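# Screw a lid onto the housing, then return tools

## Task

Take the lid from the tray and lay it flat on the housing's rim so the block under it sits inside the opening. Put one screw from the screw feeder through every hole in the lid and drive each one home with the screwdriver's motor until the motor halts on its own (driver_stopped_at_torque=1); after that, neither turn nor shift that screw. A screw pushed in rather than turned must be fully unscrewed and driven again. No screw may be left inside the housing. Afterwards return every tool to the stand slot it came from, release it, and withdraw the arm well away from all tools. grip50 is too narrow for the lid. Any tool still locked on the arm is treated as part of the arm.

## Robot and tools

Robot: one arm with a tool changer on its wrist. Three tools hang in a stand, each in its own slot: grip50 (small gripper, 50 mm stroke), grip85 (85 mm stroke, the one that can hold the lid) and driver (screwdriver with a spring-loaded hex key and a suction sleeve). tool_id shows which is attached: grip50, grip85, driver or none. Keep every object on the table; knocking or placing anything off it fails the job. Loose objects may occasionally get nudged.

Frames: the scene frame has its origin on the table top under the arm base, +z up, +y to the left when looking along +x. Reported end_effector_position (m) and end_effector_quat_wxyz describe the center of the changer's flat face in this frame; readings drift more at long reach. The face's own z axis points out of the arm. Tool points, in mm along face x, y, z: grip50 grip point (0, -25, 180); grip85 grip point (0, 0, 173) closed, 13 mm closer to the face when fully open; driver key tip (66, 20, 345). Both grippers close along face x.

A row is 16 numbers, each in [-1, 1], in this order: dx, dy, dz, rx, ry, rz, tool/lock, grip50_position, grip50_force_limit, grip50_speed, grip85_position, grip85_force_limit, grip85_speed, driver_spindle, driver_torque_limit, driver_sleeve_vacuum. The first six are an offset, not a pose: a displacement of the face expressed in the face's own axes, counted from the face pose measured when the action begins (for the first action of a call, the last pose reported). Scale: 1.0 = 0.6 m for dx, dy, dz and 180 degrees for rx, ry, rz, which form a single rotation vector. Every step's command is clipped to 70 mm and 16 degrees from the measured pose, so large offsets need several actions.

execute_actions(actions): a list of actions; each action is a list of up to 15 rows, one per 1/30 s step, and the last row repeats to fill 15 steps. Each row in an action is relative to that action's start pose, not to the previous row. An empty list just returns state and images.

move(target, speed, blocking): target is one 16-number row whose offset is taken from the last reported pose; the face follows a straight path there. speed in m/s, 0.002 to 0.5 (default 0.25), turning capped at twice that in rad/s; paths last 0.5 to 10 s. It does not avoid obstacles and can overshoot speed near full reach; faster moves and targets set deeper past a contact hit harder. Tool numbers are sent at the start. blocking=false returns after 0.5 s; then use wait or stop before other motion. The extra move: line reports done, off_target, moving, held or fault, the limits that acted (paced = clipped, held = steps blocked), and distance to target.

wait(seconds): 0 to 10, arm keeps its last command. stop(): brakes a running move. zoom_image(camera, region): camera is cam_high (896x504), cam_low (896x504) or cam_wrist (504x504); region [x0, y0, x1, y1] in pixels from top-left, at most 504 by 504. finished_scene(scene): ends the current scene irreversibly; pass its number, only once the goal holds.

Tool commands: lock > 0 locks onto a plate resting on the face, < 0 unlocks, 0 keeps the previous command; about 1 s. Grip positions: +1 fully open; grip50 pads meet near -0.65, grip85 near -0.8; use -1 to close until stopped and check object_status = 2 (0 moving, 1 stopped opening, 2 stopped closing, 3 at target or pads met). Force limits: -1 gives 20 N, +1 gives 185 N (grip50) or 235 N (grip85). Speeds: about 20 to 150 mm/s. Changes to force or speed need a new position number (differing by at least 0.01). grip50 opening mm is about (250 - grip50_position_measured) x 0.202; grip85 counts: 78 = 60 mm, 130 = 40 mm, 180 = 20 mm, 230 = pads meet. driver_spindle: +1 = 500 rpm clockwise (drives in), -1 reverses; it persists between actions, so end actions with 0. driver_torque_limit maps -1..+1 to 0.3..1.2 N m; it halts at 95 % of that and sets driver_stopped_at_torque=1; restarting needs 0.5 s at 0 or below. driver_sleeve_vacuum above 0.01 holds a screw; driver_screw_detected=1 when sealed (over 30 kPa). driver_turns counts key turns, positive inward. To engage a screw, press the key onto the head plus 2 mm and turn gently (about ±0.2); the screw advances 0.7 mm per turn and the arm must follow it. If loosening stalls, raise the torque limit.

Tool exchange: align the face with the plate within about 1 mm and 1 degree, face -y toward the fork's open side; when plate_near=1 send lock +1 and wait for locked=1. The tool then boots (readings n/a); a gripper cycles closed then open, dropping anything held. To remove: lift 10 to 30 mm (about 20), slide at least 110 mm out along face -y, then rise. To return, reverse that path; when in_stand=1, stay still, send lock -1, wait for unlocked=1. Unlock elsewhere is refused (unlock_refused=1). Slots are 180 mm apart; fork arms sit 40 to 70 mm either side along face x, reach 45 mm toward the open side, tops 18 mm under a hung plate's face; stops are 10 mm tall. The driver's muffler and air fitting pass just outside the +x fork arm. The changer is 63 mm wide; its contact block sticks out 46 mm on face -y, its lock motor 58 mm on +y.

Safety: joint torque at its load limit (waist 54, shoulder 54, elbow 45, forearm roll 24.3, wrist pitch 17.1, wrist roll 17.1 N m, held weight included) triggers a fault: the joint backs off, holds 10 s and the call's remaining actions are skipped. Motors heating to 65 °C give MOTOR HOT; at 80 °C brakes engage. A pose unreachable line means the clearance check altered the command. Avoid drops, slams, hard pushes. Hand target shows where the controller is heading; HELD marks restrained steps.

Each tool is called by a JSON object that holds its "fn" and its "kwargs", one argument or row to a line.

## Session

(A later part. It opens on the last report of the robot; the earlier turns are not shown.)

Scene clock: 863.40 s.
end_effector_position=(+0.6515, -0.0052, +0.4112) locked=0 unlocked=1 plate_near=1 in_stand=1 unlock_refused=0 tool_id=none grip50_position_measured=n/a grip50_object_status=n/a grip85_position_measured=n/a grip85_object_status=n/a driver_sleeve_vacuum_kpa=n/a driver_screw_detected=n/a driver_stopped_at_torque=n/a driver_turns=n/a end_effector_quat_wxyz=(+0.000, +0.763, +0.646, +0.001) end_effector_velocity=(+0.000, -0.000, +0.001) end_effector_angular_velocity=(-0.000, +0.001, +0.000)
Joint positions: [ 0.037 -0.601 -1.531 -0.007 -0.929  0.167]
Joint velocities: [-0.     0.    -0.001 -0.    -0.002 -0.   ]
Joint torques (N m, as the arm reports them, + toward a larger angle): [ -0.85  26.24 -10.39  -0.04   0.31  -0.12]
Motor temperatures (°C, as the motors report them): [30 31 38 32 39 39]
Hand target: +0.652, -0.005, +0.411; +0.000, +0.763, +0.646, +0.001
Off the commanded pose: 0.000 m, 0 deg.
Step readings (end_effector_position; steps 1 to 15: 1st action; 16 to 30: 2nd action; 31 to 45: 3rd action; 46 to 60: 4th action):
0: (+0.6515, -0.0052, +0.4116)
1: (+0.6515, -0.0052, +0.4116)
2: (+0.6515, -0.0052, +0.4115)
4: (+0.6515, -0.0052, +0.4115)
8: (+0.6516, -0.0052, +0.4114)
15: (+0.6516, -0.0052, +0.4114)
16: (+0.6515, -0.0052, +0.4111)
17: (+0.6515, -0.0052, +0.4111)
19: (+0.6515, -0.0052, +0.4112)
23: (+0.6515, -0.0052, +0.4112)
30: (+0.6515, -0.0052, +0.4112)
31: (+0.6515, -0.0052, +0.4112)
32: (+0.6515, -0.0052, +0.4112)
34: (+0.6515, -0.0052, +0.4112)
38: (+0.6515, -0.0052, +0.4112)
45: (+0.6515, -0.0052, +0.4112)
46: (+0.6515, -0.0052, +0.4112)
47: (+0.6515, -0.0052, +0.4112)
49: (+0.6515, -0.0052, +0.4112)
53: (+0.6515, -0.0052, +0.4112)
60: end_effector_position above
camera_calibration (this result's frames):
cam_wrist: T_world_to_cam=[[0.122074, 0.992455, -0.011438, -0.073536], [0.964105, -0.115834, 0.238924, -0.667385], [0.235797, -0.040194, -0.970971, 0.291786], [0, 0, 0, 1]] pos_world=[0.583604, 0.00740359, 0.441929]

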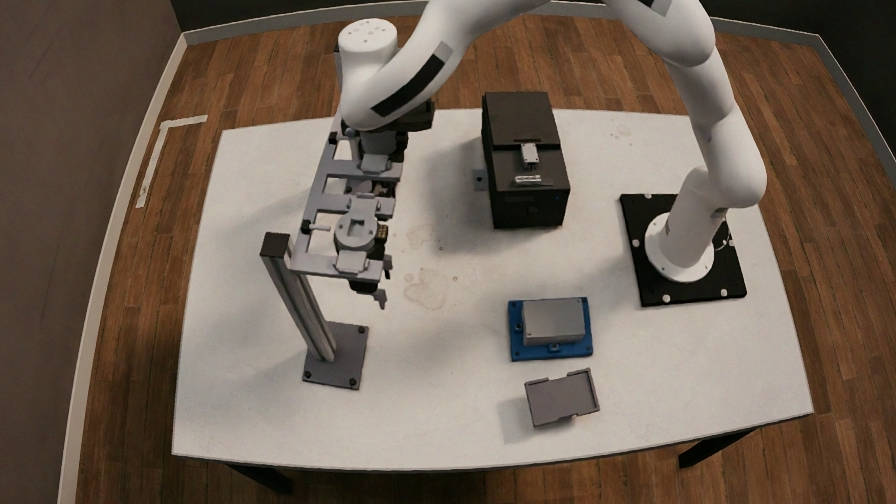

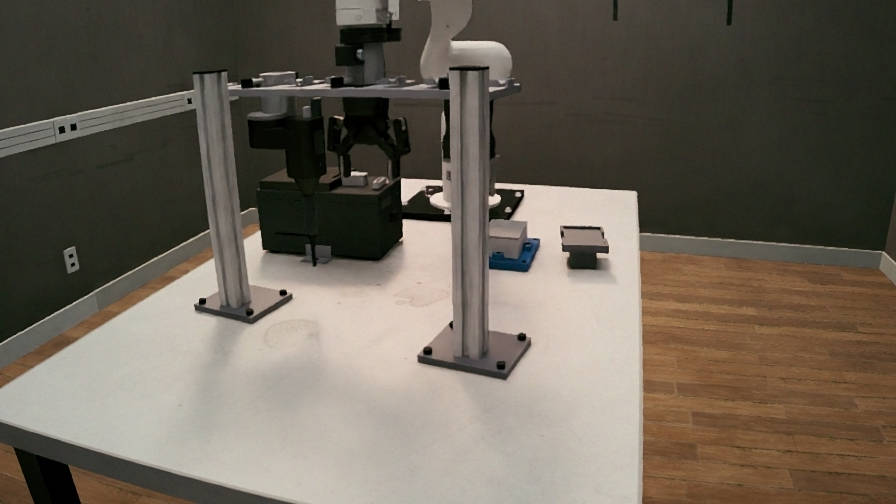

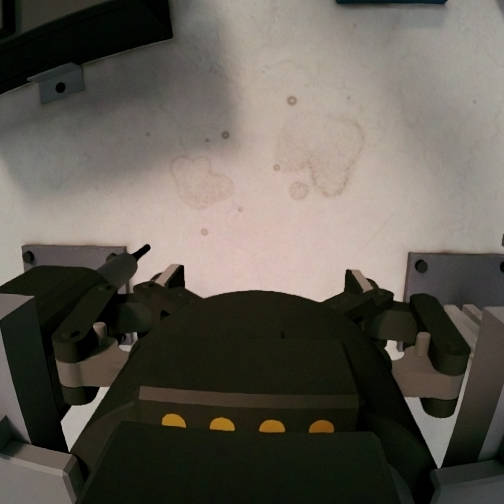

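{"fn": "move", "kwargs": {
  "target": [0,0,-0.0315,0,0,0,0,0,0,0,0,0,0,0,0,0],
  "speed": 0.06
}}

{"fn": "zoom_image", "kwargs": {
  "camera": "cam_wrist",
  "region": [100, 260, 400, 440]
}}

{"fn": "move", "kwargs": {
  "target": [0,0,-0.03,0,0,0,0,0,0,0,0,0,0,0,0,0],
  "speed": 0.1
}}

{"fn": "move", "kwargs": {
  "target": [-0.3,0,0,0,0,0,0,0,0,0,0,0,0,0,0,0],
  "speed": 0.2
}}

{"fn": "move", "kwargs": {
  "target": [0,0,0.03,0,0,0,0,0,0,0,0,0,0,0,0,0],
  "speed": 0.06
}}

{"fn": "zoom_image", "kwargs": {
  "camera": "cam_wrist",
  "region": [100, 260, 400, 440]
}}

Scene clock: 878.33 s.
end_effector_position=(+0.6515, -0.0052, +0.4299) locked=0 unlocked=1 plate_near=0 in_stand=0 unlock_refused=0 tool_id=none grip50_position_measured=n/a grip50_object_status=n/a grip85_position_measured=n/a grip85_object_status=n/a driver_sleeve_vacuum_kpa=n/a driver_screw_detected=n/a driver_stopped_at_torque=n/a driver_turns=n/a end_effector_quat_wxyz=(+0.000, +0.763, +0.646, +0.001) end_effector_velocity=(+0.000, +0.001, +0.001) end_effector_angular_velocity=(-0.000, +0.001, +0.001)
Joint positions: [ 0.037 -0.587 -1.553 -0.007 -0.965  0.166]
Joint velocities: [ 0.001  0.    -0.001 -0.    -0.002  0.   ]
Joint torques (N m, as the arm reports them, + toward a larger angle): [ -1.76  48.46 -17.71   0.44   0.01  -0.37]
Motor temperatures (°C, as the motors report them): [30 31 37 32 39 39]
Hand target: +0.652, -0.005, +0.430; +0.000, +0.763, +0.646, +0.001
Off the commanded pose: 0.000 m, 0 deg.
move: done
camera_calibration (this result's frames):
cam_wrist: T_world_to_cam=[[0.122021, 0.992462, -0.0114453, -0.0733004], [0.964186, -0.115793, 0.238615, -0.671717], [0.235491, -0.0401513, -0.971047, 0.310183], [0, 0, 0, 1]] pos_world=[0.583559, 0.0074222, 0.460645]

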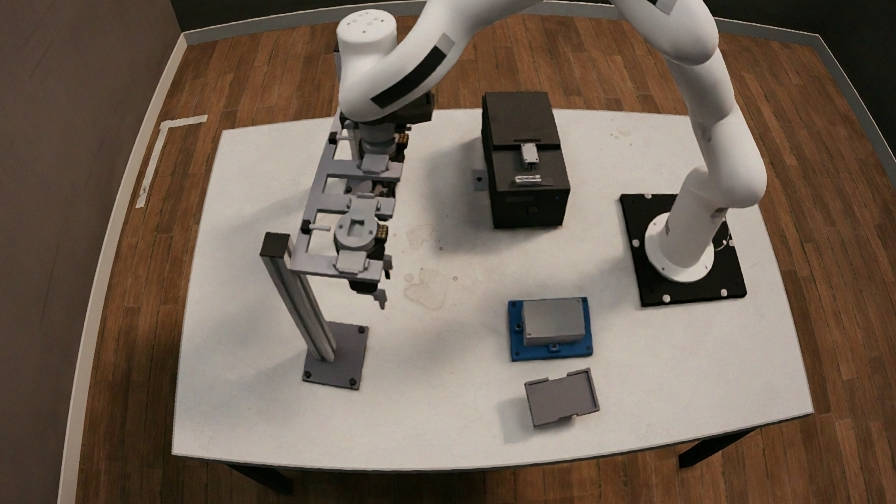

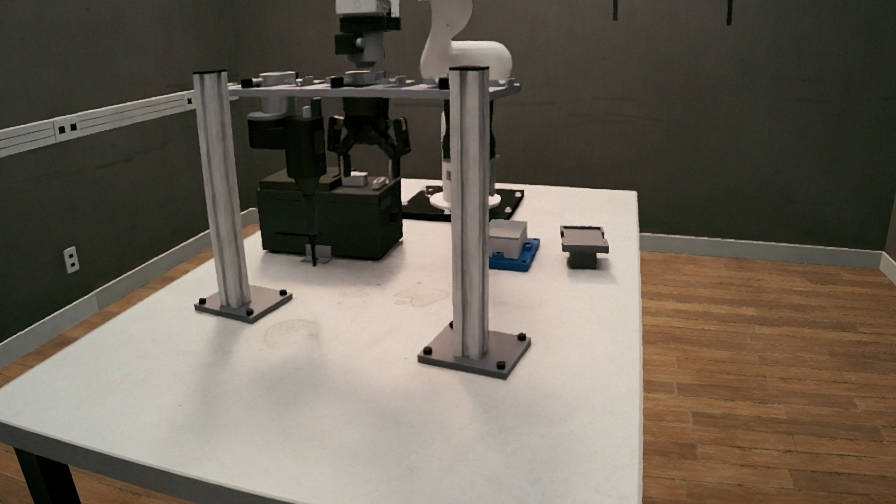

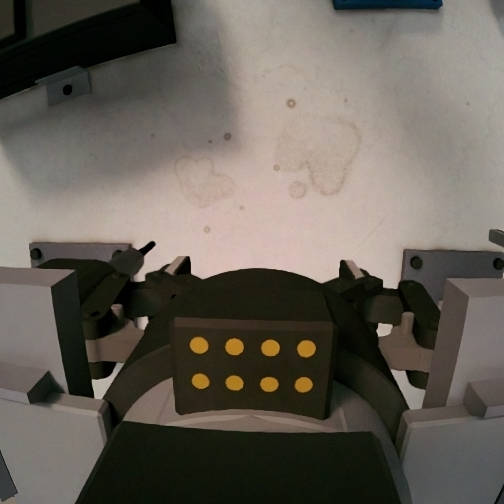

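Region (100, 260, 400, 440) of cam_wrist's 504x504 image, scaled by 1.680, with more detail than that image has; it fills the top 302 rows of this view, and the rest is white.

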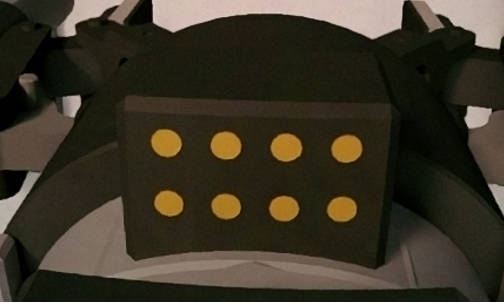

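Scene clock: 879.10 s.
end_effector_position=(+0.6515, -0.0052, +0.4478) locked=0 unlocked=1 plate_near=0 in_stand=0 unlock_refused=0 tool_id=none grip50_position_measured=n/a grip50_object_status=n/a grip85_position_measured=n/a grip85_object_status=n/a driver_sleeve_vacuum_kpa=n/a driver_screw_detected=n/a driver_stopped_at_torque=n/a driver_turns=n/a end_effector_quat_wxyz=(+0.000, +0.763, +0.646, +0.001) end_effector_velocity=(-0.000, +0.000, +0.001) end_effector_angular_velocity=(+0.000, +0.001, +0.000)
Joint positions: [ 0.037 -0.575 -1.576 -0.007 -1.     0.166]
Joint velocities: [ 0.     0.001 -0.001  0.    -0.002 -0.   ]
Joint torques (N m, as the arm reports them, + toward a larger angle): [ -2.17  48.22 -17.95   0.21   0.    -0.32]
Motor temperatures (°C, as the motors report them): [30 31 38 32 39 39]
Hand target: +0.651, -0.005, +0.448; +0.000, +0.763, +0.646, +0.001
Off the commanded pose: 0.000 m, 0 deg.
move: done
camera_calibration (this result's frames):
cam_wrist: T_world_to_cam=[[0.121968, 0.992468, -0.011432, -0.0730873], [0.964226, -0.11575, 0.238476, -0.675914], [0.235356, -0.0401094, -0.971081, 0.327646], [0, 0, 0, 1]] pos_world=[0.583535, 0.00744129, 0.478524]

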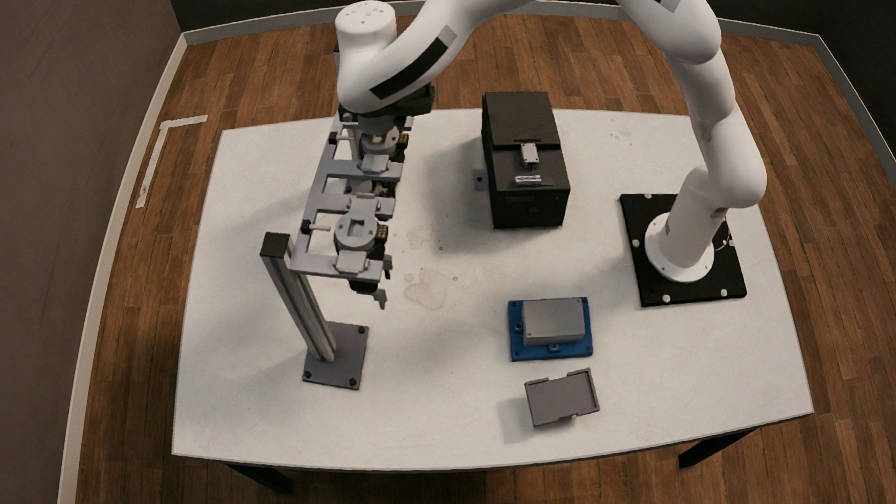

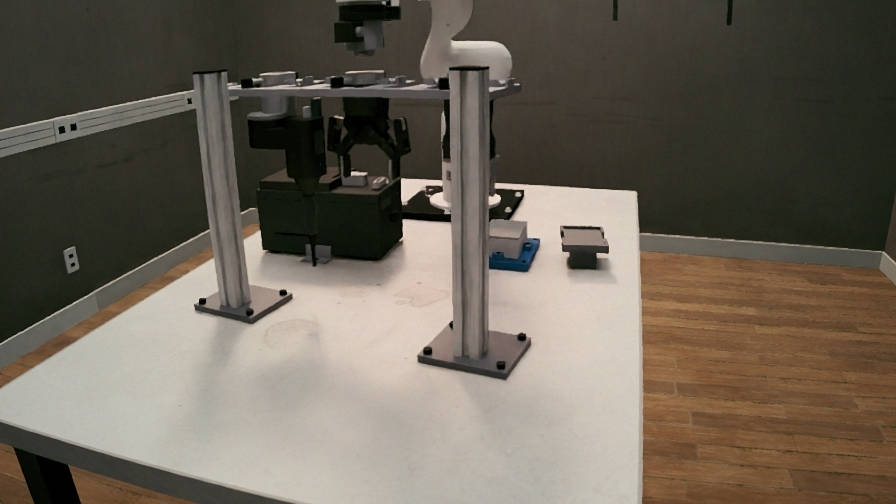

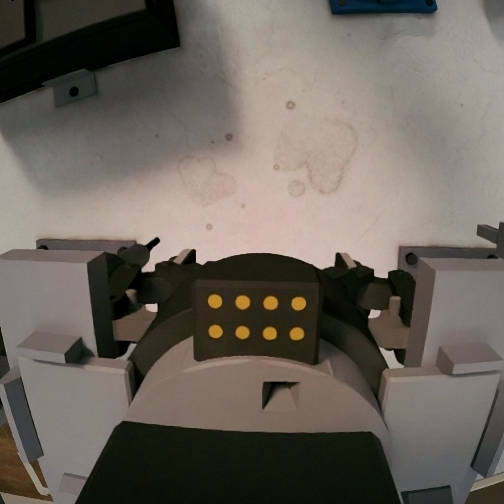

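Scene clock: 880.43 s.
end_effector_position=(+0.6217, -0.1824, +0.4479) locked=0 unlocked=1 plate_near=0 in_stand=0 unlock_refused=0 tool_id=none grip50_position_measured=n/a grip50_object_status=n/a grip85_position_measured=n/a grip85_object_status=n/a driver_sleeve_vacuum_kpa=n/a driver_screw_detected=n/a driver_stopped_at_torque=n/a driver_turns=n/a end_effector_quat_wxyz=(+0.001, +0.763, +0.646, +0.001) end_effector_velocity=(-0.000, -0.001, +0.000) end_effector_angular_velocity=(-0.000, -0.001, +0.001)
Joint positions: [-0.24  -0.562 -1.56  -0.007 -0.995 -0.112]
Joint velocities: [-0.002 -0.    -0.001  0.    -0.    -0.003]
Joint torques (N m, as the arm reports them, + toward a larger angle): [ -1.97  46.75 -18.1    0.3   -0.03  -0.22]
Motor temperatures (°C, as the motors report them): [30 31 38 32 39 39]
Hand target: +0.622, -0.183, +0.448; +0.001, +0.763, +0.646, +0.001
Off the commanded pose: 0.000 m, 0 deg.
move: done
camera_calibration (this result's frames):
cam_wrist: T_world_to_cam=[[0.121695, 0.992497, -0.0118157, 0.106773], [0.964179, -0.115379, 0.238842, -0.667825], [0.235687, -0.0404583, -0.970986, 0.327417], [0, 0, 0, 1]] pos_world=[0.553742, -0.169778, 0.478684]

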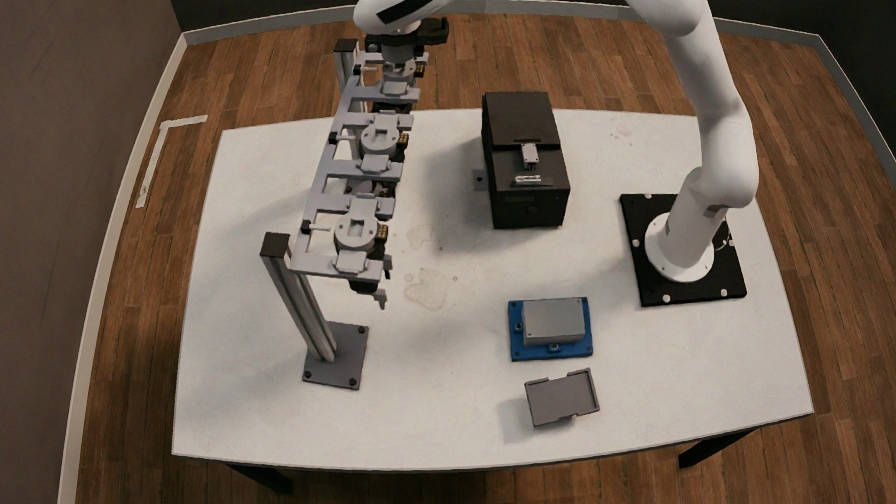

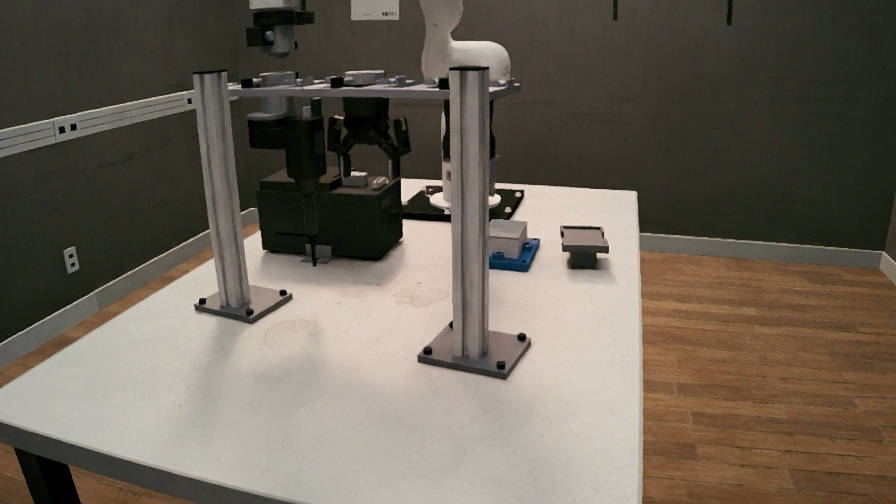

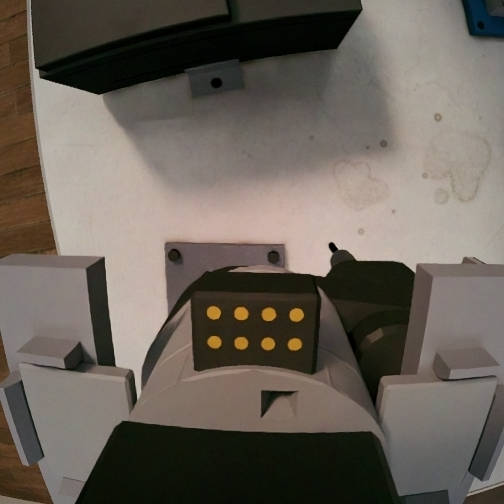

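Scene clock: 881.20 s.
end_effector_position=(+0.6217, -0.1824, +0.4301) locked=0 unlocked=1 plate_near=0 in_stand=0 unlock_refused=0 tool_id=none grip50_position_measured=n/a grip50_object_status=n/a grip85_position_measured=n/a grip85_object_status=n/a driver_sleeve_vacuum_kpa=n/a driver_screw_detected=n/a driver_stopped_at_torque=n/a driver_turns=n/a end_effector_quat_wxyz=(+0.001, +0.763, +0.646, +0.001) end_effector_velocity=(-0.000, -0.000, -0.000) end_effector_angular_velocity=(+0.000, +0.001, -0.001)
Joint positions: [-0.24  -0.574 -1.537 -0.007 -0.96  -0.111]
Joint velocities: [-0. -0.  0.  0. -0.  0.]
Joint torques (N m, as the arm reports them, + toward a larger angle): [ -1.47  46.29 -17.22   0.53   0.02  -0.32]
Motor temperatures (°C, as the motors report them): [30 31 38 32 39 39]
Hand target: +0.622, -0.182, +0.430; +0.001, +0.763, +0.646, +0.001
Off the commanded pose: 0.000 m, 0 deg.
move: done
camera_calibration (this result's frames):
cam_wrist: T_world_to_cam=[[0.121743, 0.992491, -0.0118627, 0.106575], [0.964152, -0.115411, 0.238938, -0.663608], [0.235774, -0.0405264, -0.970962, 0.309974], [0, 0, 0, 1]] pos_world=[0.55376, -0.1698, 0.460798]

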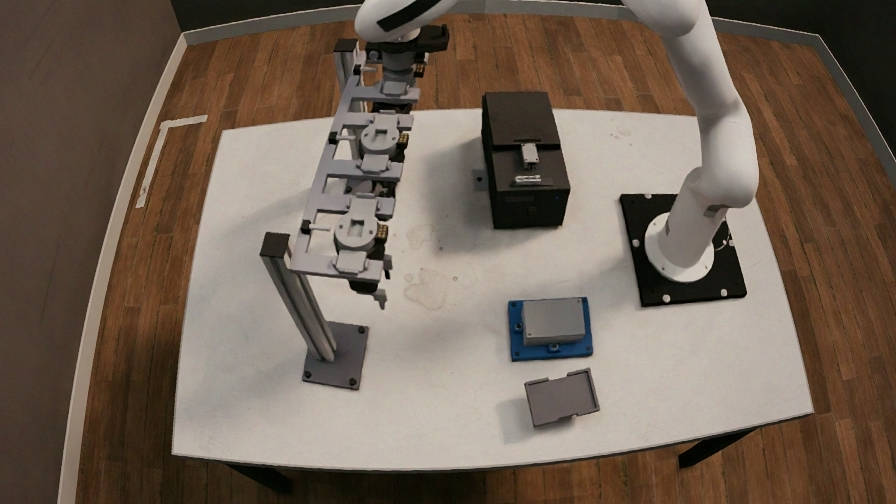

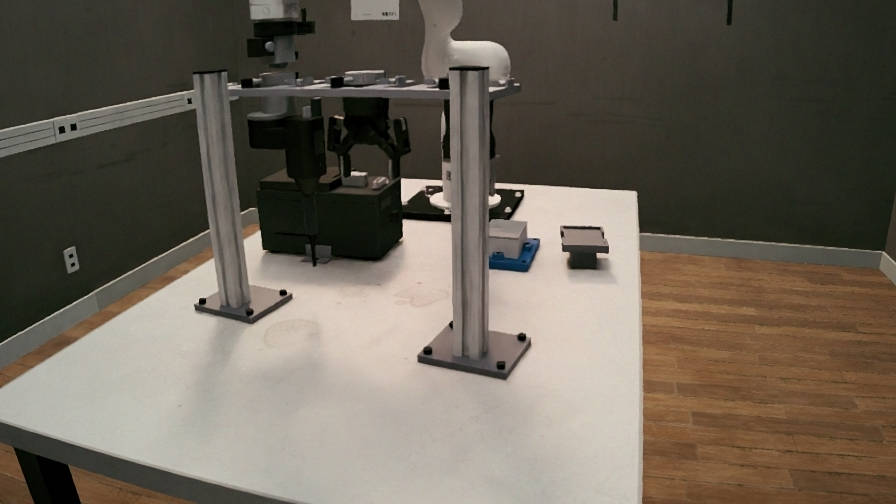

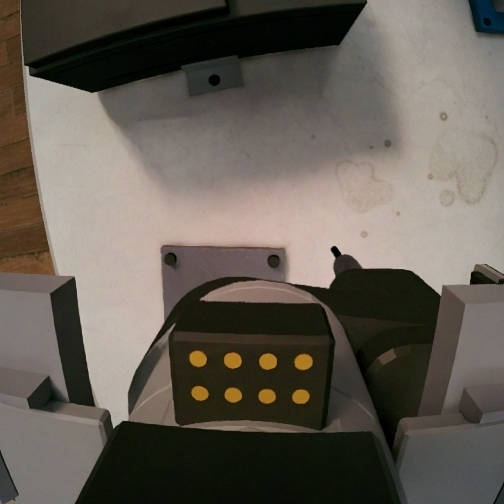

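Region (100, 260, 400, 440) of cam_wrist's 504x504 image, scaled by 1.680, with more detail than that image has; it fills the top 302 rows of this view, and the rest is white.

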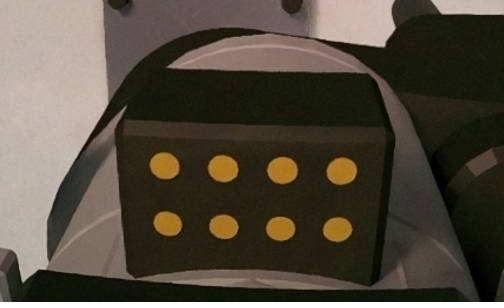

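{"fn": "move", "kwargs": {
  "target": [-0.0005,0.0042,0,0,0,0,0,0,0,0,0,0,0,0,0,0],
  "speed": 0.03
}}

{"fn": "zoom_image", "kwargs": {
  "camera": "cam_wrist",
  "region": [100, 260, 400, 440]
}}

Scene clock: 893.33 s.
end_effector_position=(+0.6241, -0.1831, +0.4301) locked=0 unlocked=1 plate_near=0 in_stand=0 unlock_refused=0 tool_id=none grip50_position_measured=n/a grip50_object_status=n/a grip85_position_measured=n/a grip85_object_status=n/a driver_sleeve_vacuum_kpa=n/a driver_screw_detected=n/a driver_stopped_at_torque=n/a driver_turns=n/a end_effector_quat_wxyz=(+0.001, +0.763, +0.646, +0.001) end_effector_velocity=(-0.000, -0.000, +0.000) end_effector_angular_velocity=(-0.000, +0.001, -0.001)
Joint positions: [-0.24  -0.581 -1.546 -0.007 -0.963 -0.111]
Joint velocities: [-0.    -0.001 -0.001 -0.001 -0.002  0.   ]
Joint torques (N m, as the arm reports them, + toward a larger angle): [ -1.58  47.41 -17.73   0.45  -0.02  -0.31]
Motor temperatures (°C, as the motors report them): [30 31 38 32 39 39]
Hand target: +0.624, -0.183, +0.430; +0.001, +0.763, +0.646, +0.001
Off the commanded pose: 0.000 m, 0 deg.
move: done
camera_calibration (this result's frames):
cam_wrist: T_world_to_cam=[[0.121738, 0.992491, -0.0118591, 0.106984], [0.964153, -0.115407, 0.238934, -0.666014], [0.235771, -0.0405214, -0.970963, 0.309375], [0, 0, 0, 1]] pos_world=[0.556174, -0.170508, 0.460794]

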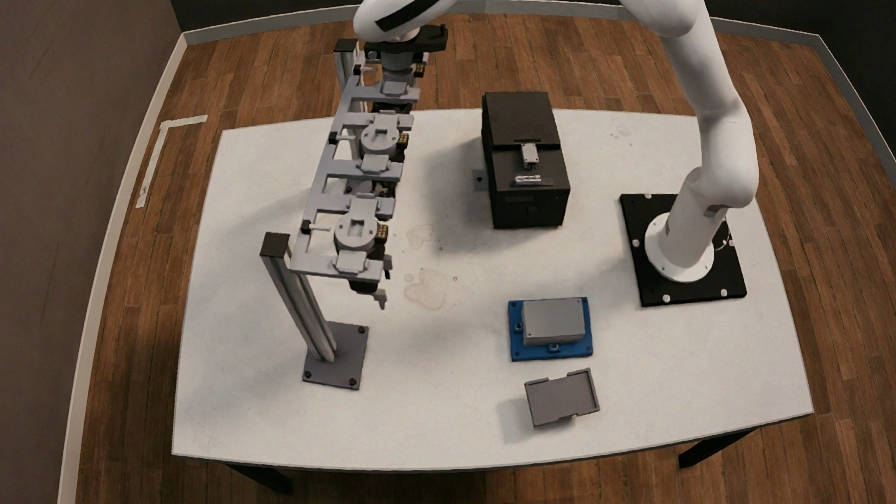

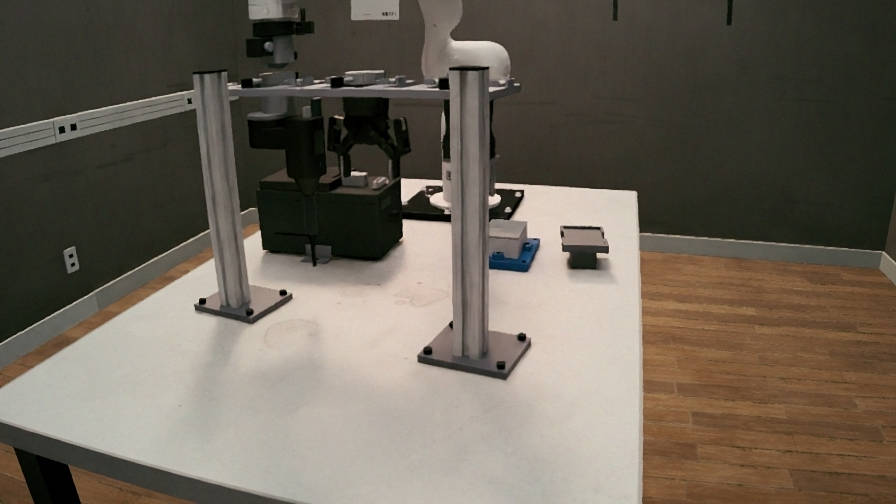

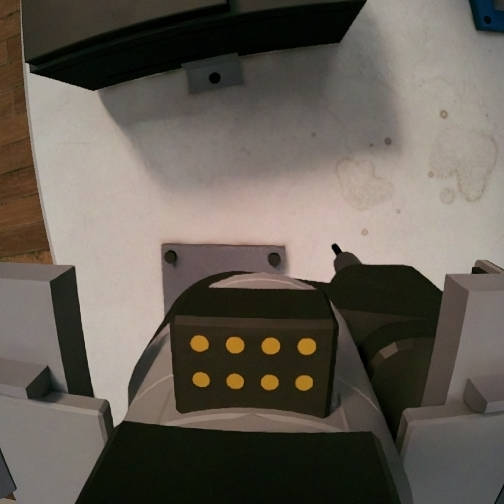

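Region (100, 260, 400, 440) of cam_wrist's 504x504 image, scaled by 1.680, with more detail than that image has; it fills the top 302 rows of this view, and the rest is white.

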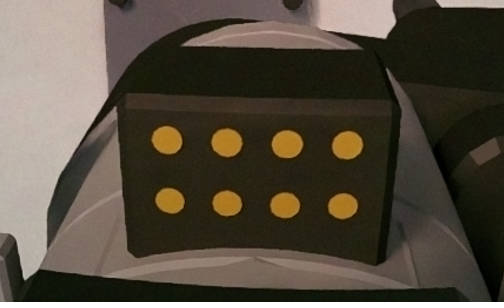

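{"fn": "move", "kwargs": {
  "target": [0,-0.0004,0.032,0,0,0,0,0,0,0,0,0,0,0,0,0],
  "speed": 0.025
}}

Scene clock: 903.20 s.
end_effector_position=(+0.6239, -0.1831, +0.4116) locked=0 unlocked=1 plate_near=1 in_stand=1 unlock_refused=0 tool_id=none grip50_position_measured=n/a grip50_object_status=n/a grip85_position_measured=n/a grip85_object_status=n/a driver_sleeve_vacuum_kpa=n/a driver_screw_detected=n/a driver_stopped_at_torque=n/a driver_turns=n/a end_effector_quat_wxyz=(+0.001, +0.763, +0.647, +0.001) end_effector_velocity=(+0.000, -0.000, -0.001) end_effector_angular_velocity=(+0.000, -0.002, -0.003)
Joint positions: [-0.241 -0.594 -1.524 -0.007 -0.927 -0.112]
Joint velocities: [-0.001 -0.001  0.002  0.001  0.005  0.002]
Joint torques (N m, as the arm reports them, + toward a larger angle): [ -2.66  40.65 -15.74  -0.05   0.77   0.06]
Motor temperatures (°C, as the motors report them): [30 31 38 32 39 39]
Hand target: +0.624, -0.183, +0.411; +0.001, +0.763, +0.646, +0.001
Off the commanded pose: 0.001 m, 0 deg.
move: done
camera_calibration (this result's frames):
cam_wrist: T_world_to_cam=[[0.121465, 0.992524, -0.0119621, 0.106949], [0.964092, -0.115101, 0.239329, -0.661474], [0.236162, -0.0406027, -0.970865, 0.291172], [0, 0, 0, 1]] pos_world=[0.555967, -0.170464, 0.442278]

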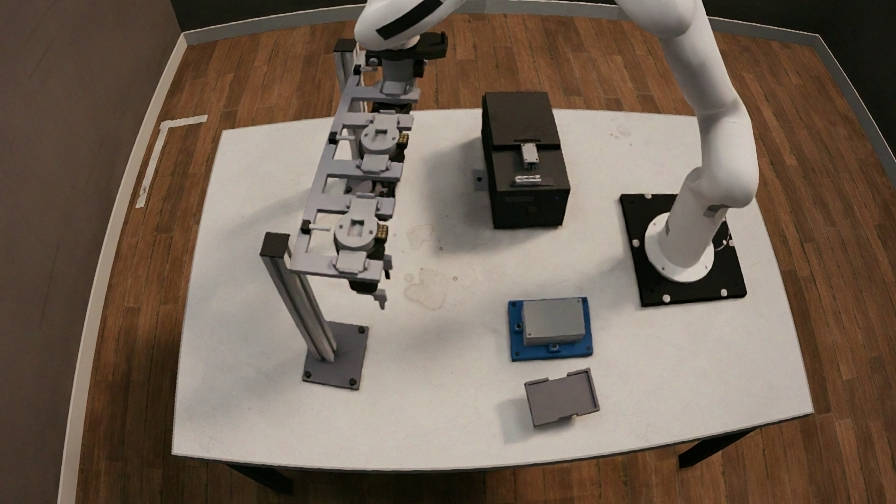

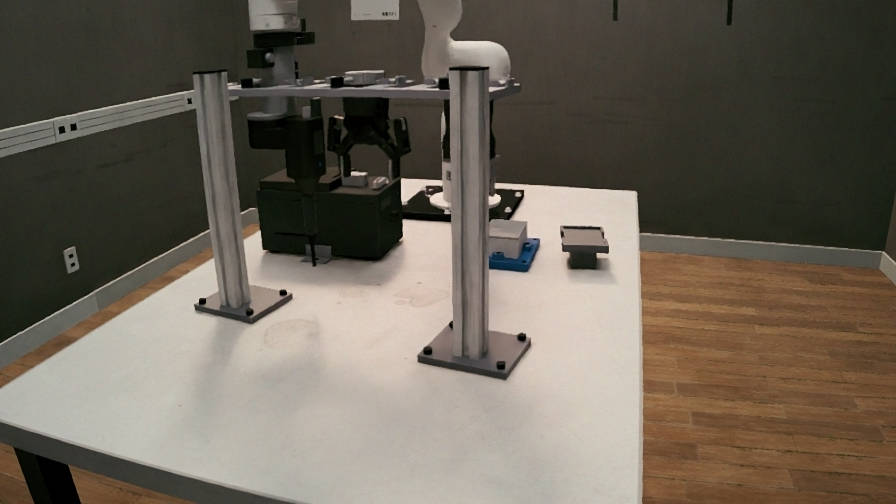

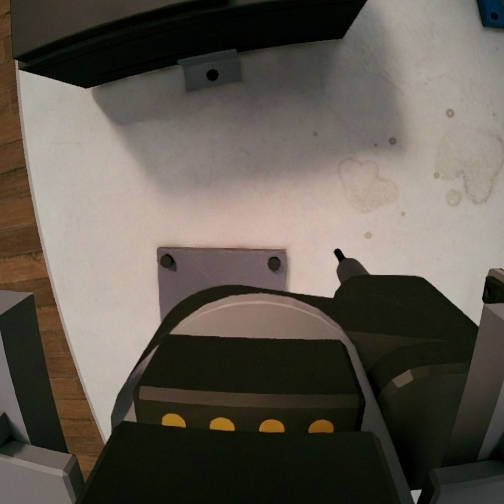

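{"fn": "execute_actions", "kwargs": {
  "actions": [
    [[0,0,0,0,0,0,1,0,0,0,0,0,0,0,0,0]],
    [[0,0,0,0,0,0,1,0,0,0,0,0,0,0,0,0]],
    [[0,0,0,0,0,0,1,0,0,0,0,0,0,0,0,0]]
  ]
}}

{"fn": "move", "kwargs": {
  "target": [0,0,-0.0333,0,0,0,0,0,0,0,0,0,0,0,0,0],
  "speed": 0.05
}}

{"fn": "move", "kwargs": {
  "target": [0,-0.22,0,0,0,0,0,0,0,0,0,0,0,0,0,0],
  "speed": 0.1
}}

Scene clock: 912.87 s.
end_effector_position=(+0.6241, -0.1832, +0.4117) locked=1 unlocked=0 plate_near=1 in_stand=1 unlock_refused=0 tool_id=driver grip50_position_measured=n/a grip50_object_status=n/a grip85_position_measured=n/a grip85_object_status=n/a driver_sleeve_vacuum_kpa=n/a driver_screw_detected=n/a driver_stopped_at_torque=n/a driver_turns=n/a end_effector_quat_wxyz=(+0.001, +0.763, +0.647, +0.001) end_effector_velocity=(+0.000, -0.000, +0.000) end_effector_angular_velocity=(-0.000, -0.001, -0.000)
Joint positions: [-0.241 -0.594 -1.524 -0.007 -0.926 -0.112]
Joint velocities: [-0.  0. -0.  0.  0. -0.]
Joint torques (N m, as the arm reports them, + toward a larger angle): [ -2.14  42.34 -16.21  -0.39   0.64   0.01]
Motor temperatures (°C, as the motors report them): [30 31 37 32 39 39]
Hand target: +0.624, -0.183, +0.412; +0.001, +0.763, +0.647, +0.001
Off the commanded pose: 0.000 m, 0 deg.
Step readings (end_effector_position; steps 1 to 15: 1st action; 16 to 30: 2nd action; 31 to 45: 3rd action):
0: (+0.6239, -0.1831, +0.4110)
1: (+0.6239, -0.1831, +0.4110)
2: (+0.6239, -0.1831, +0.4111)
4: (+0.6239, -0.1831, +0.4111)
8: (+0.6239, -0.1831, +0.4111)
15: (+0.6239, -0.1831, +0.4112)
16: (+0.6239, -0.1831, +0.4112)
17: (+0.6239, -0.1831, +0.4112)
19: (+0.6239, -0.1831, +0.4112)
23: (+0.6239, -0.1831, +0.4112)
30: (+0.6241, -0.1832, +0.4116)
31: (+0.6241, -0.1832, +0.4116)
32: (+0.6241, -0.1832, +0.4116)
34: (+0.6241, -0.1832, +0.4117)
38: (+0.6241, -0.1832, +0.4117)
45: end_effector_position above
camera_calibration (this result's frames):
cam_wrist: T_world_to_cam=[[0.121477, 0.992521, -0.0120876, 0.107055], [0.963865, -0.115044, 0.240268, -0.661912], [0.23708, -0.0408378, -0.970631, 0.290491], [0, 0, 0, 1]] pos_world=[0.55612, -0.17054, 0.44229]

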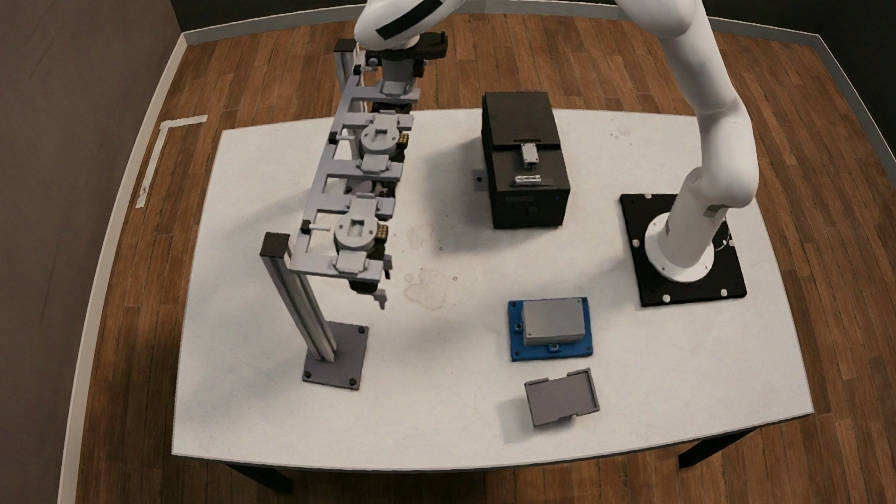

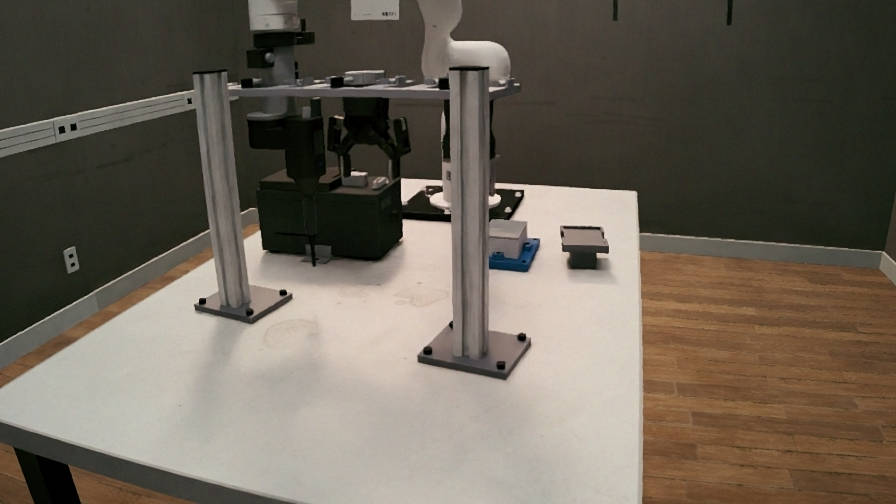

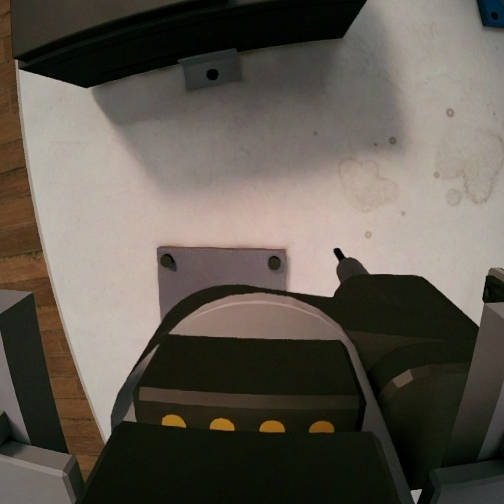

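Scene clock: 913.67 s.
end_effector_position=(+0.6240, -0.1831, +0.4313) locked=1 unlocked=0 plate_near=1 in_stand=0 unlock_refused=0 tool_id=driver grip50_position_measured=n/a grip50_object_status=n/a grip85_position_measured=n/a grip85_object_status=n/a driver_sleeve_vacuum_kpa=0 driver_screw_detected=0 driver_stopped_at_torque=0 driver_turns=0.00 end_effector_quat_wxyz=(+0.001, +0.763, +0.647, +0.001) end_effector_velocity=(+0.000, -0.000, -0.000) end_effector_angular_velocity=(+0.000, +0.001, -0.001)
Joint positions: [-0.24  -0.579 -1.547 -0.007 -0.964 -0.112]
Joint velocities: [-0.    -0.001 -0.001 -0.    -0.001  0.   ]
Joint torques (N m, as the arm reports them, + toward a larger angle): [ -1.42  69.54 -25.84   0.85   0.29  -0.2 ]
Motor temperatures (°C, as the motors report them): [30 31 37 32 39 39]
Hand target: +0.624, -0.183, +0.432; +0.001, +0.763, +0.647, +0.001
Off the commanded pose: 0.000 m, 0 deg.
move: done
camera_calibration (this result's frames):
cam_wrist: T_world_to_cam=[[0.121421, 0.992529, -0.0119807, 0.107246], [0.963994, -0.115036, 0.239754, -0.666391], [0.236585, -0.0406604, -0.97076, 0.310027], [0, 0, 0, 1]] pos_world=[0.556028, -0.170497, 0.462016]

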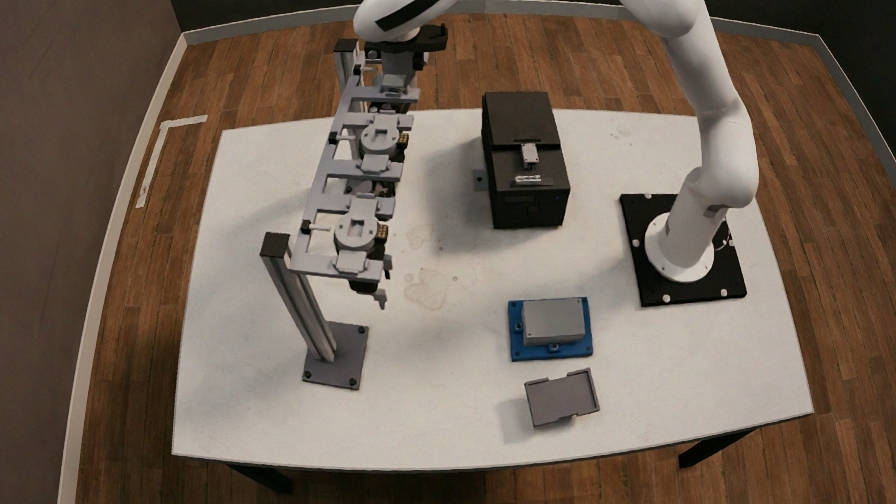

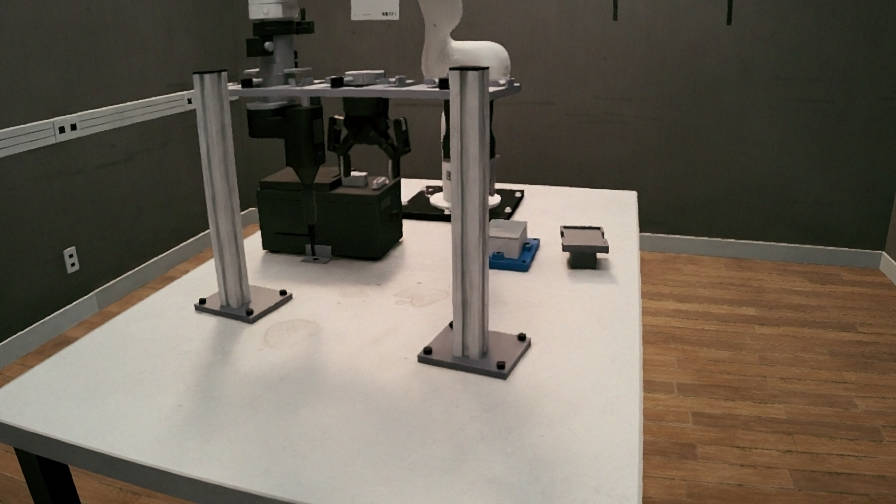

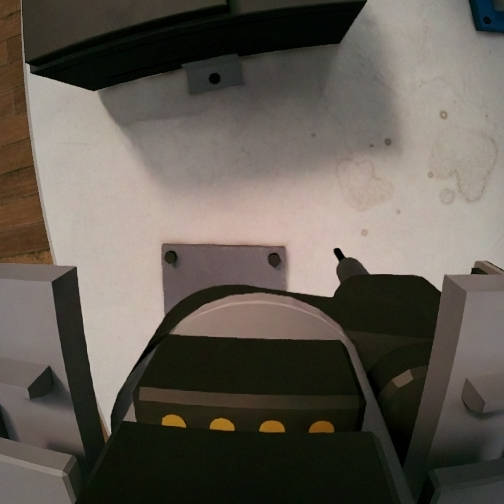

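Scene clock: 915.37 s.
end_effector_position=(+0.4941, -0.1613, +0.4312) locked=1 unlocked=0 plate_near=1 in_stand=0 unlock_refused=0 tool_id=driver grip50_position_measured=n/a grip50_object_status=n/a grip85_position_measured=n/a grip85_object_status=n/a driver_sleeve_vacuum_kpa=0 driver_screw_detected=0 driver_stopped_at_torque=0 driver_turns=0.00 end_effector_quat_wxyz=(+0.001, +0.763, +0.646, +0.001) end_effector_velocity=(-0.002, +0.000, -0.001) end_effector_angular_velocity=(+0.001, +0.003, -0.000)
Joint positions: [-0.269 -0.259 -1.108 -0.008 -0.845 -0.139]
Joint velocities: [-0.     0.002  0.005  0.    -0.001 -0.   ]
Joint torques (N m, as the arm reports them, + toward a larger angle): [ -1.45  49.12 -25.39   0.9    0.22  -0.24]
Motor temperatures (°C, as the motors report them): [30 31 38 32 39 39]
Hand target: +0.494, -0.161, +0.431; +0.001, +0.763, +0.647, +0.001
Off the commanded pose: 0.000 m, 0 deg.
move: done
camera_calibration (this result's frames):
cam_wrist: T_world_to_cam=[[0.121613, 0.992502, -0.0122292, 0.101422], [0.963856, -0.115142, 0.240257, -0.538752], [0.237048, -0.0410055, -0.970632, 0.341171], [0, 0, 0, 1]] pos_world=[0.426071, -0.148705, 0.461831]

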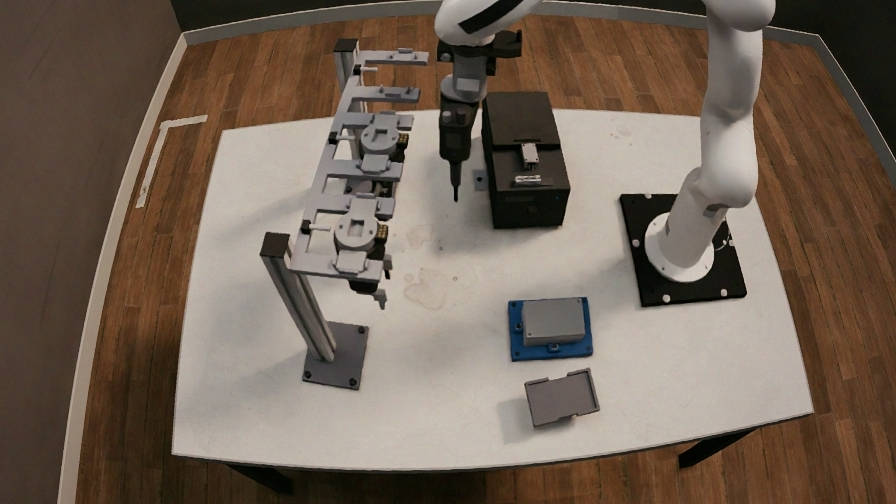

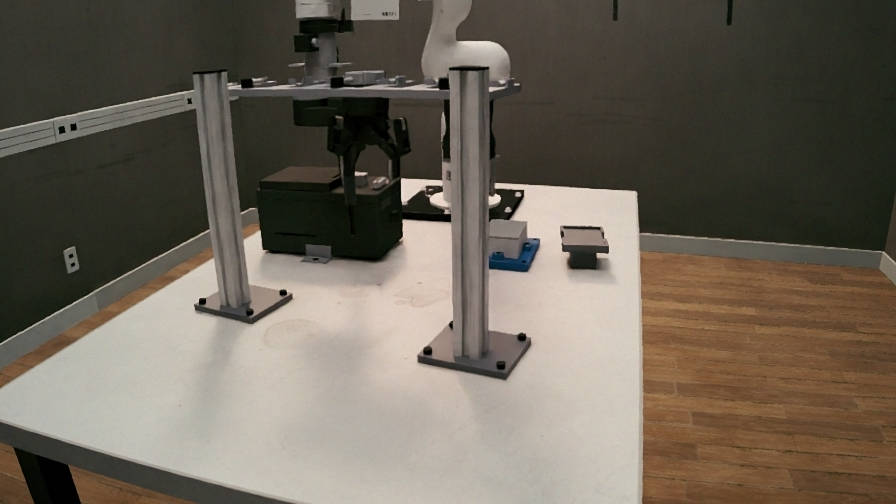

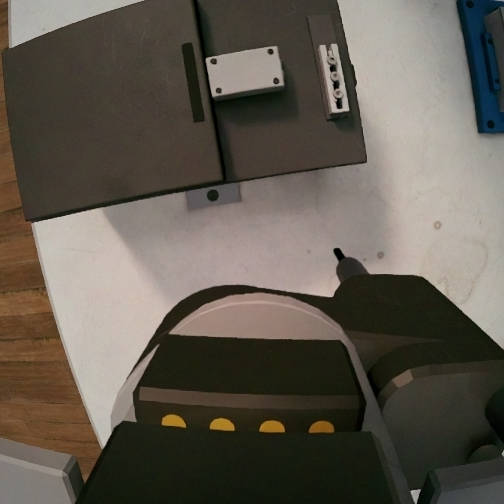

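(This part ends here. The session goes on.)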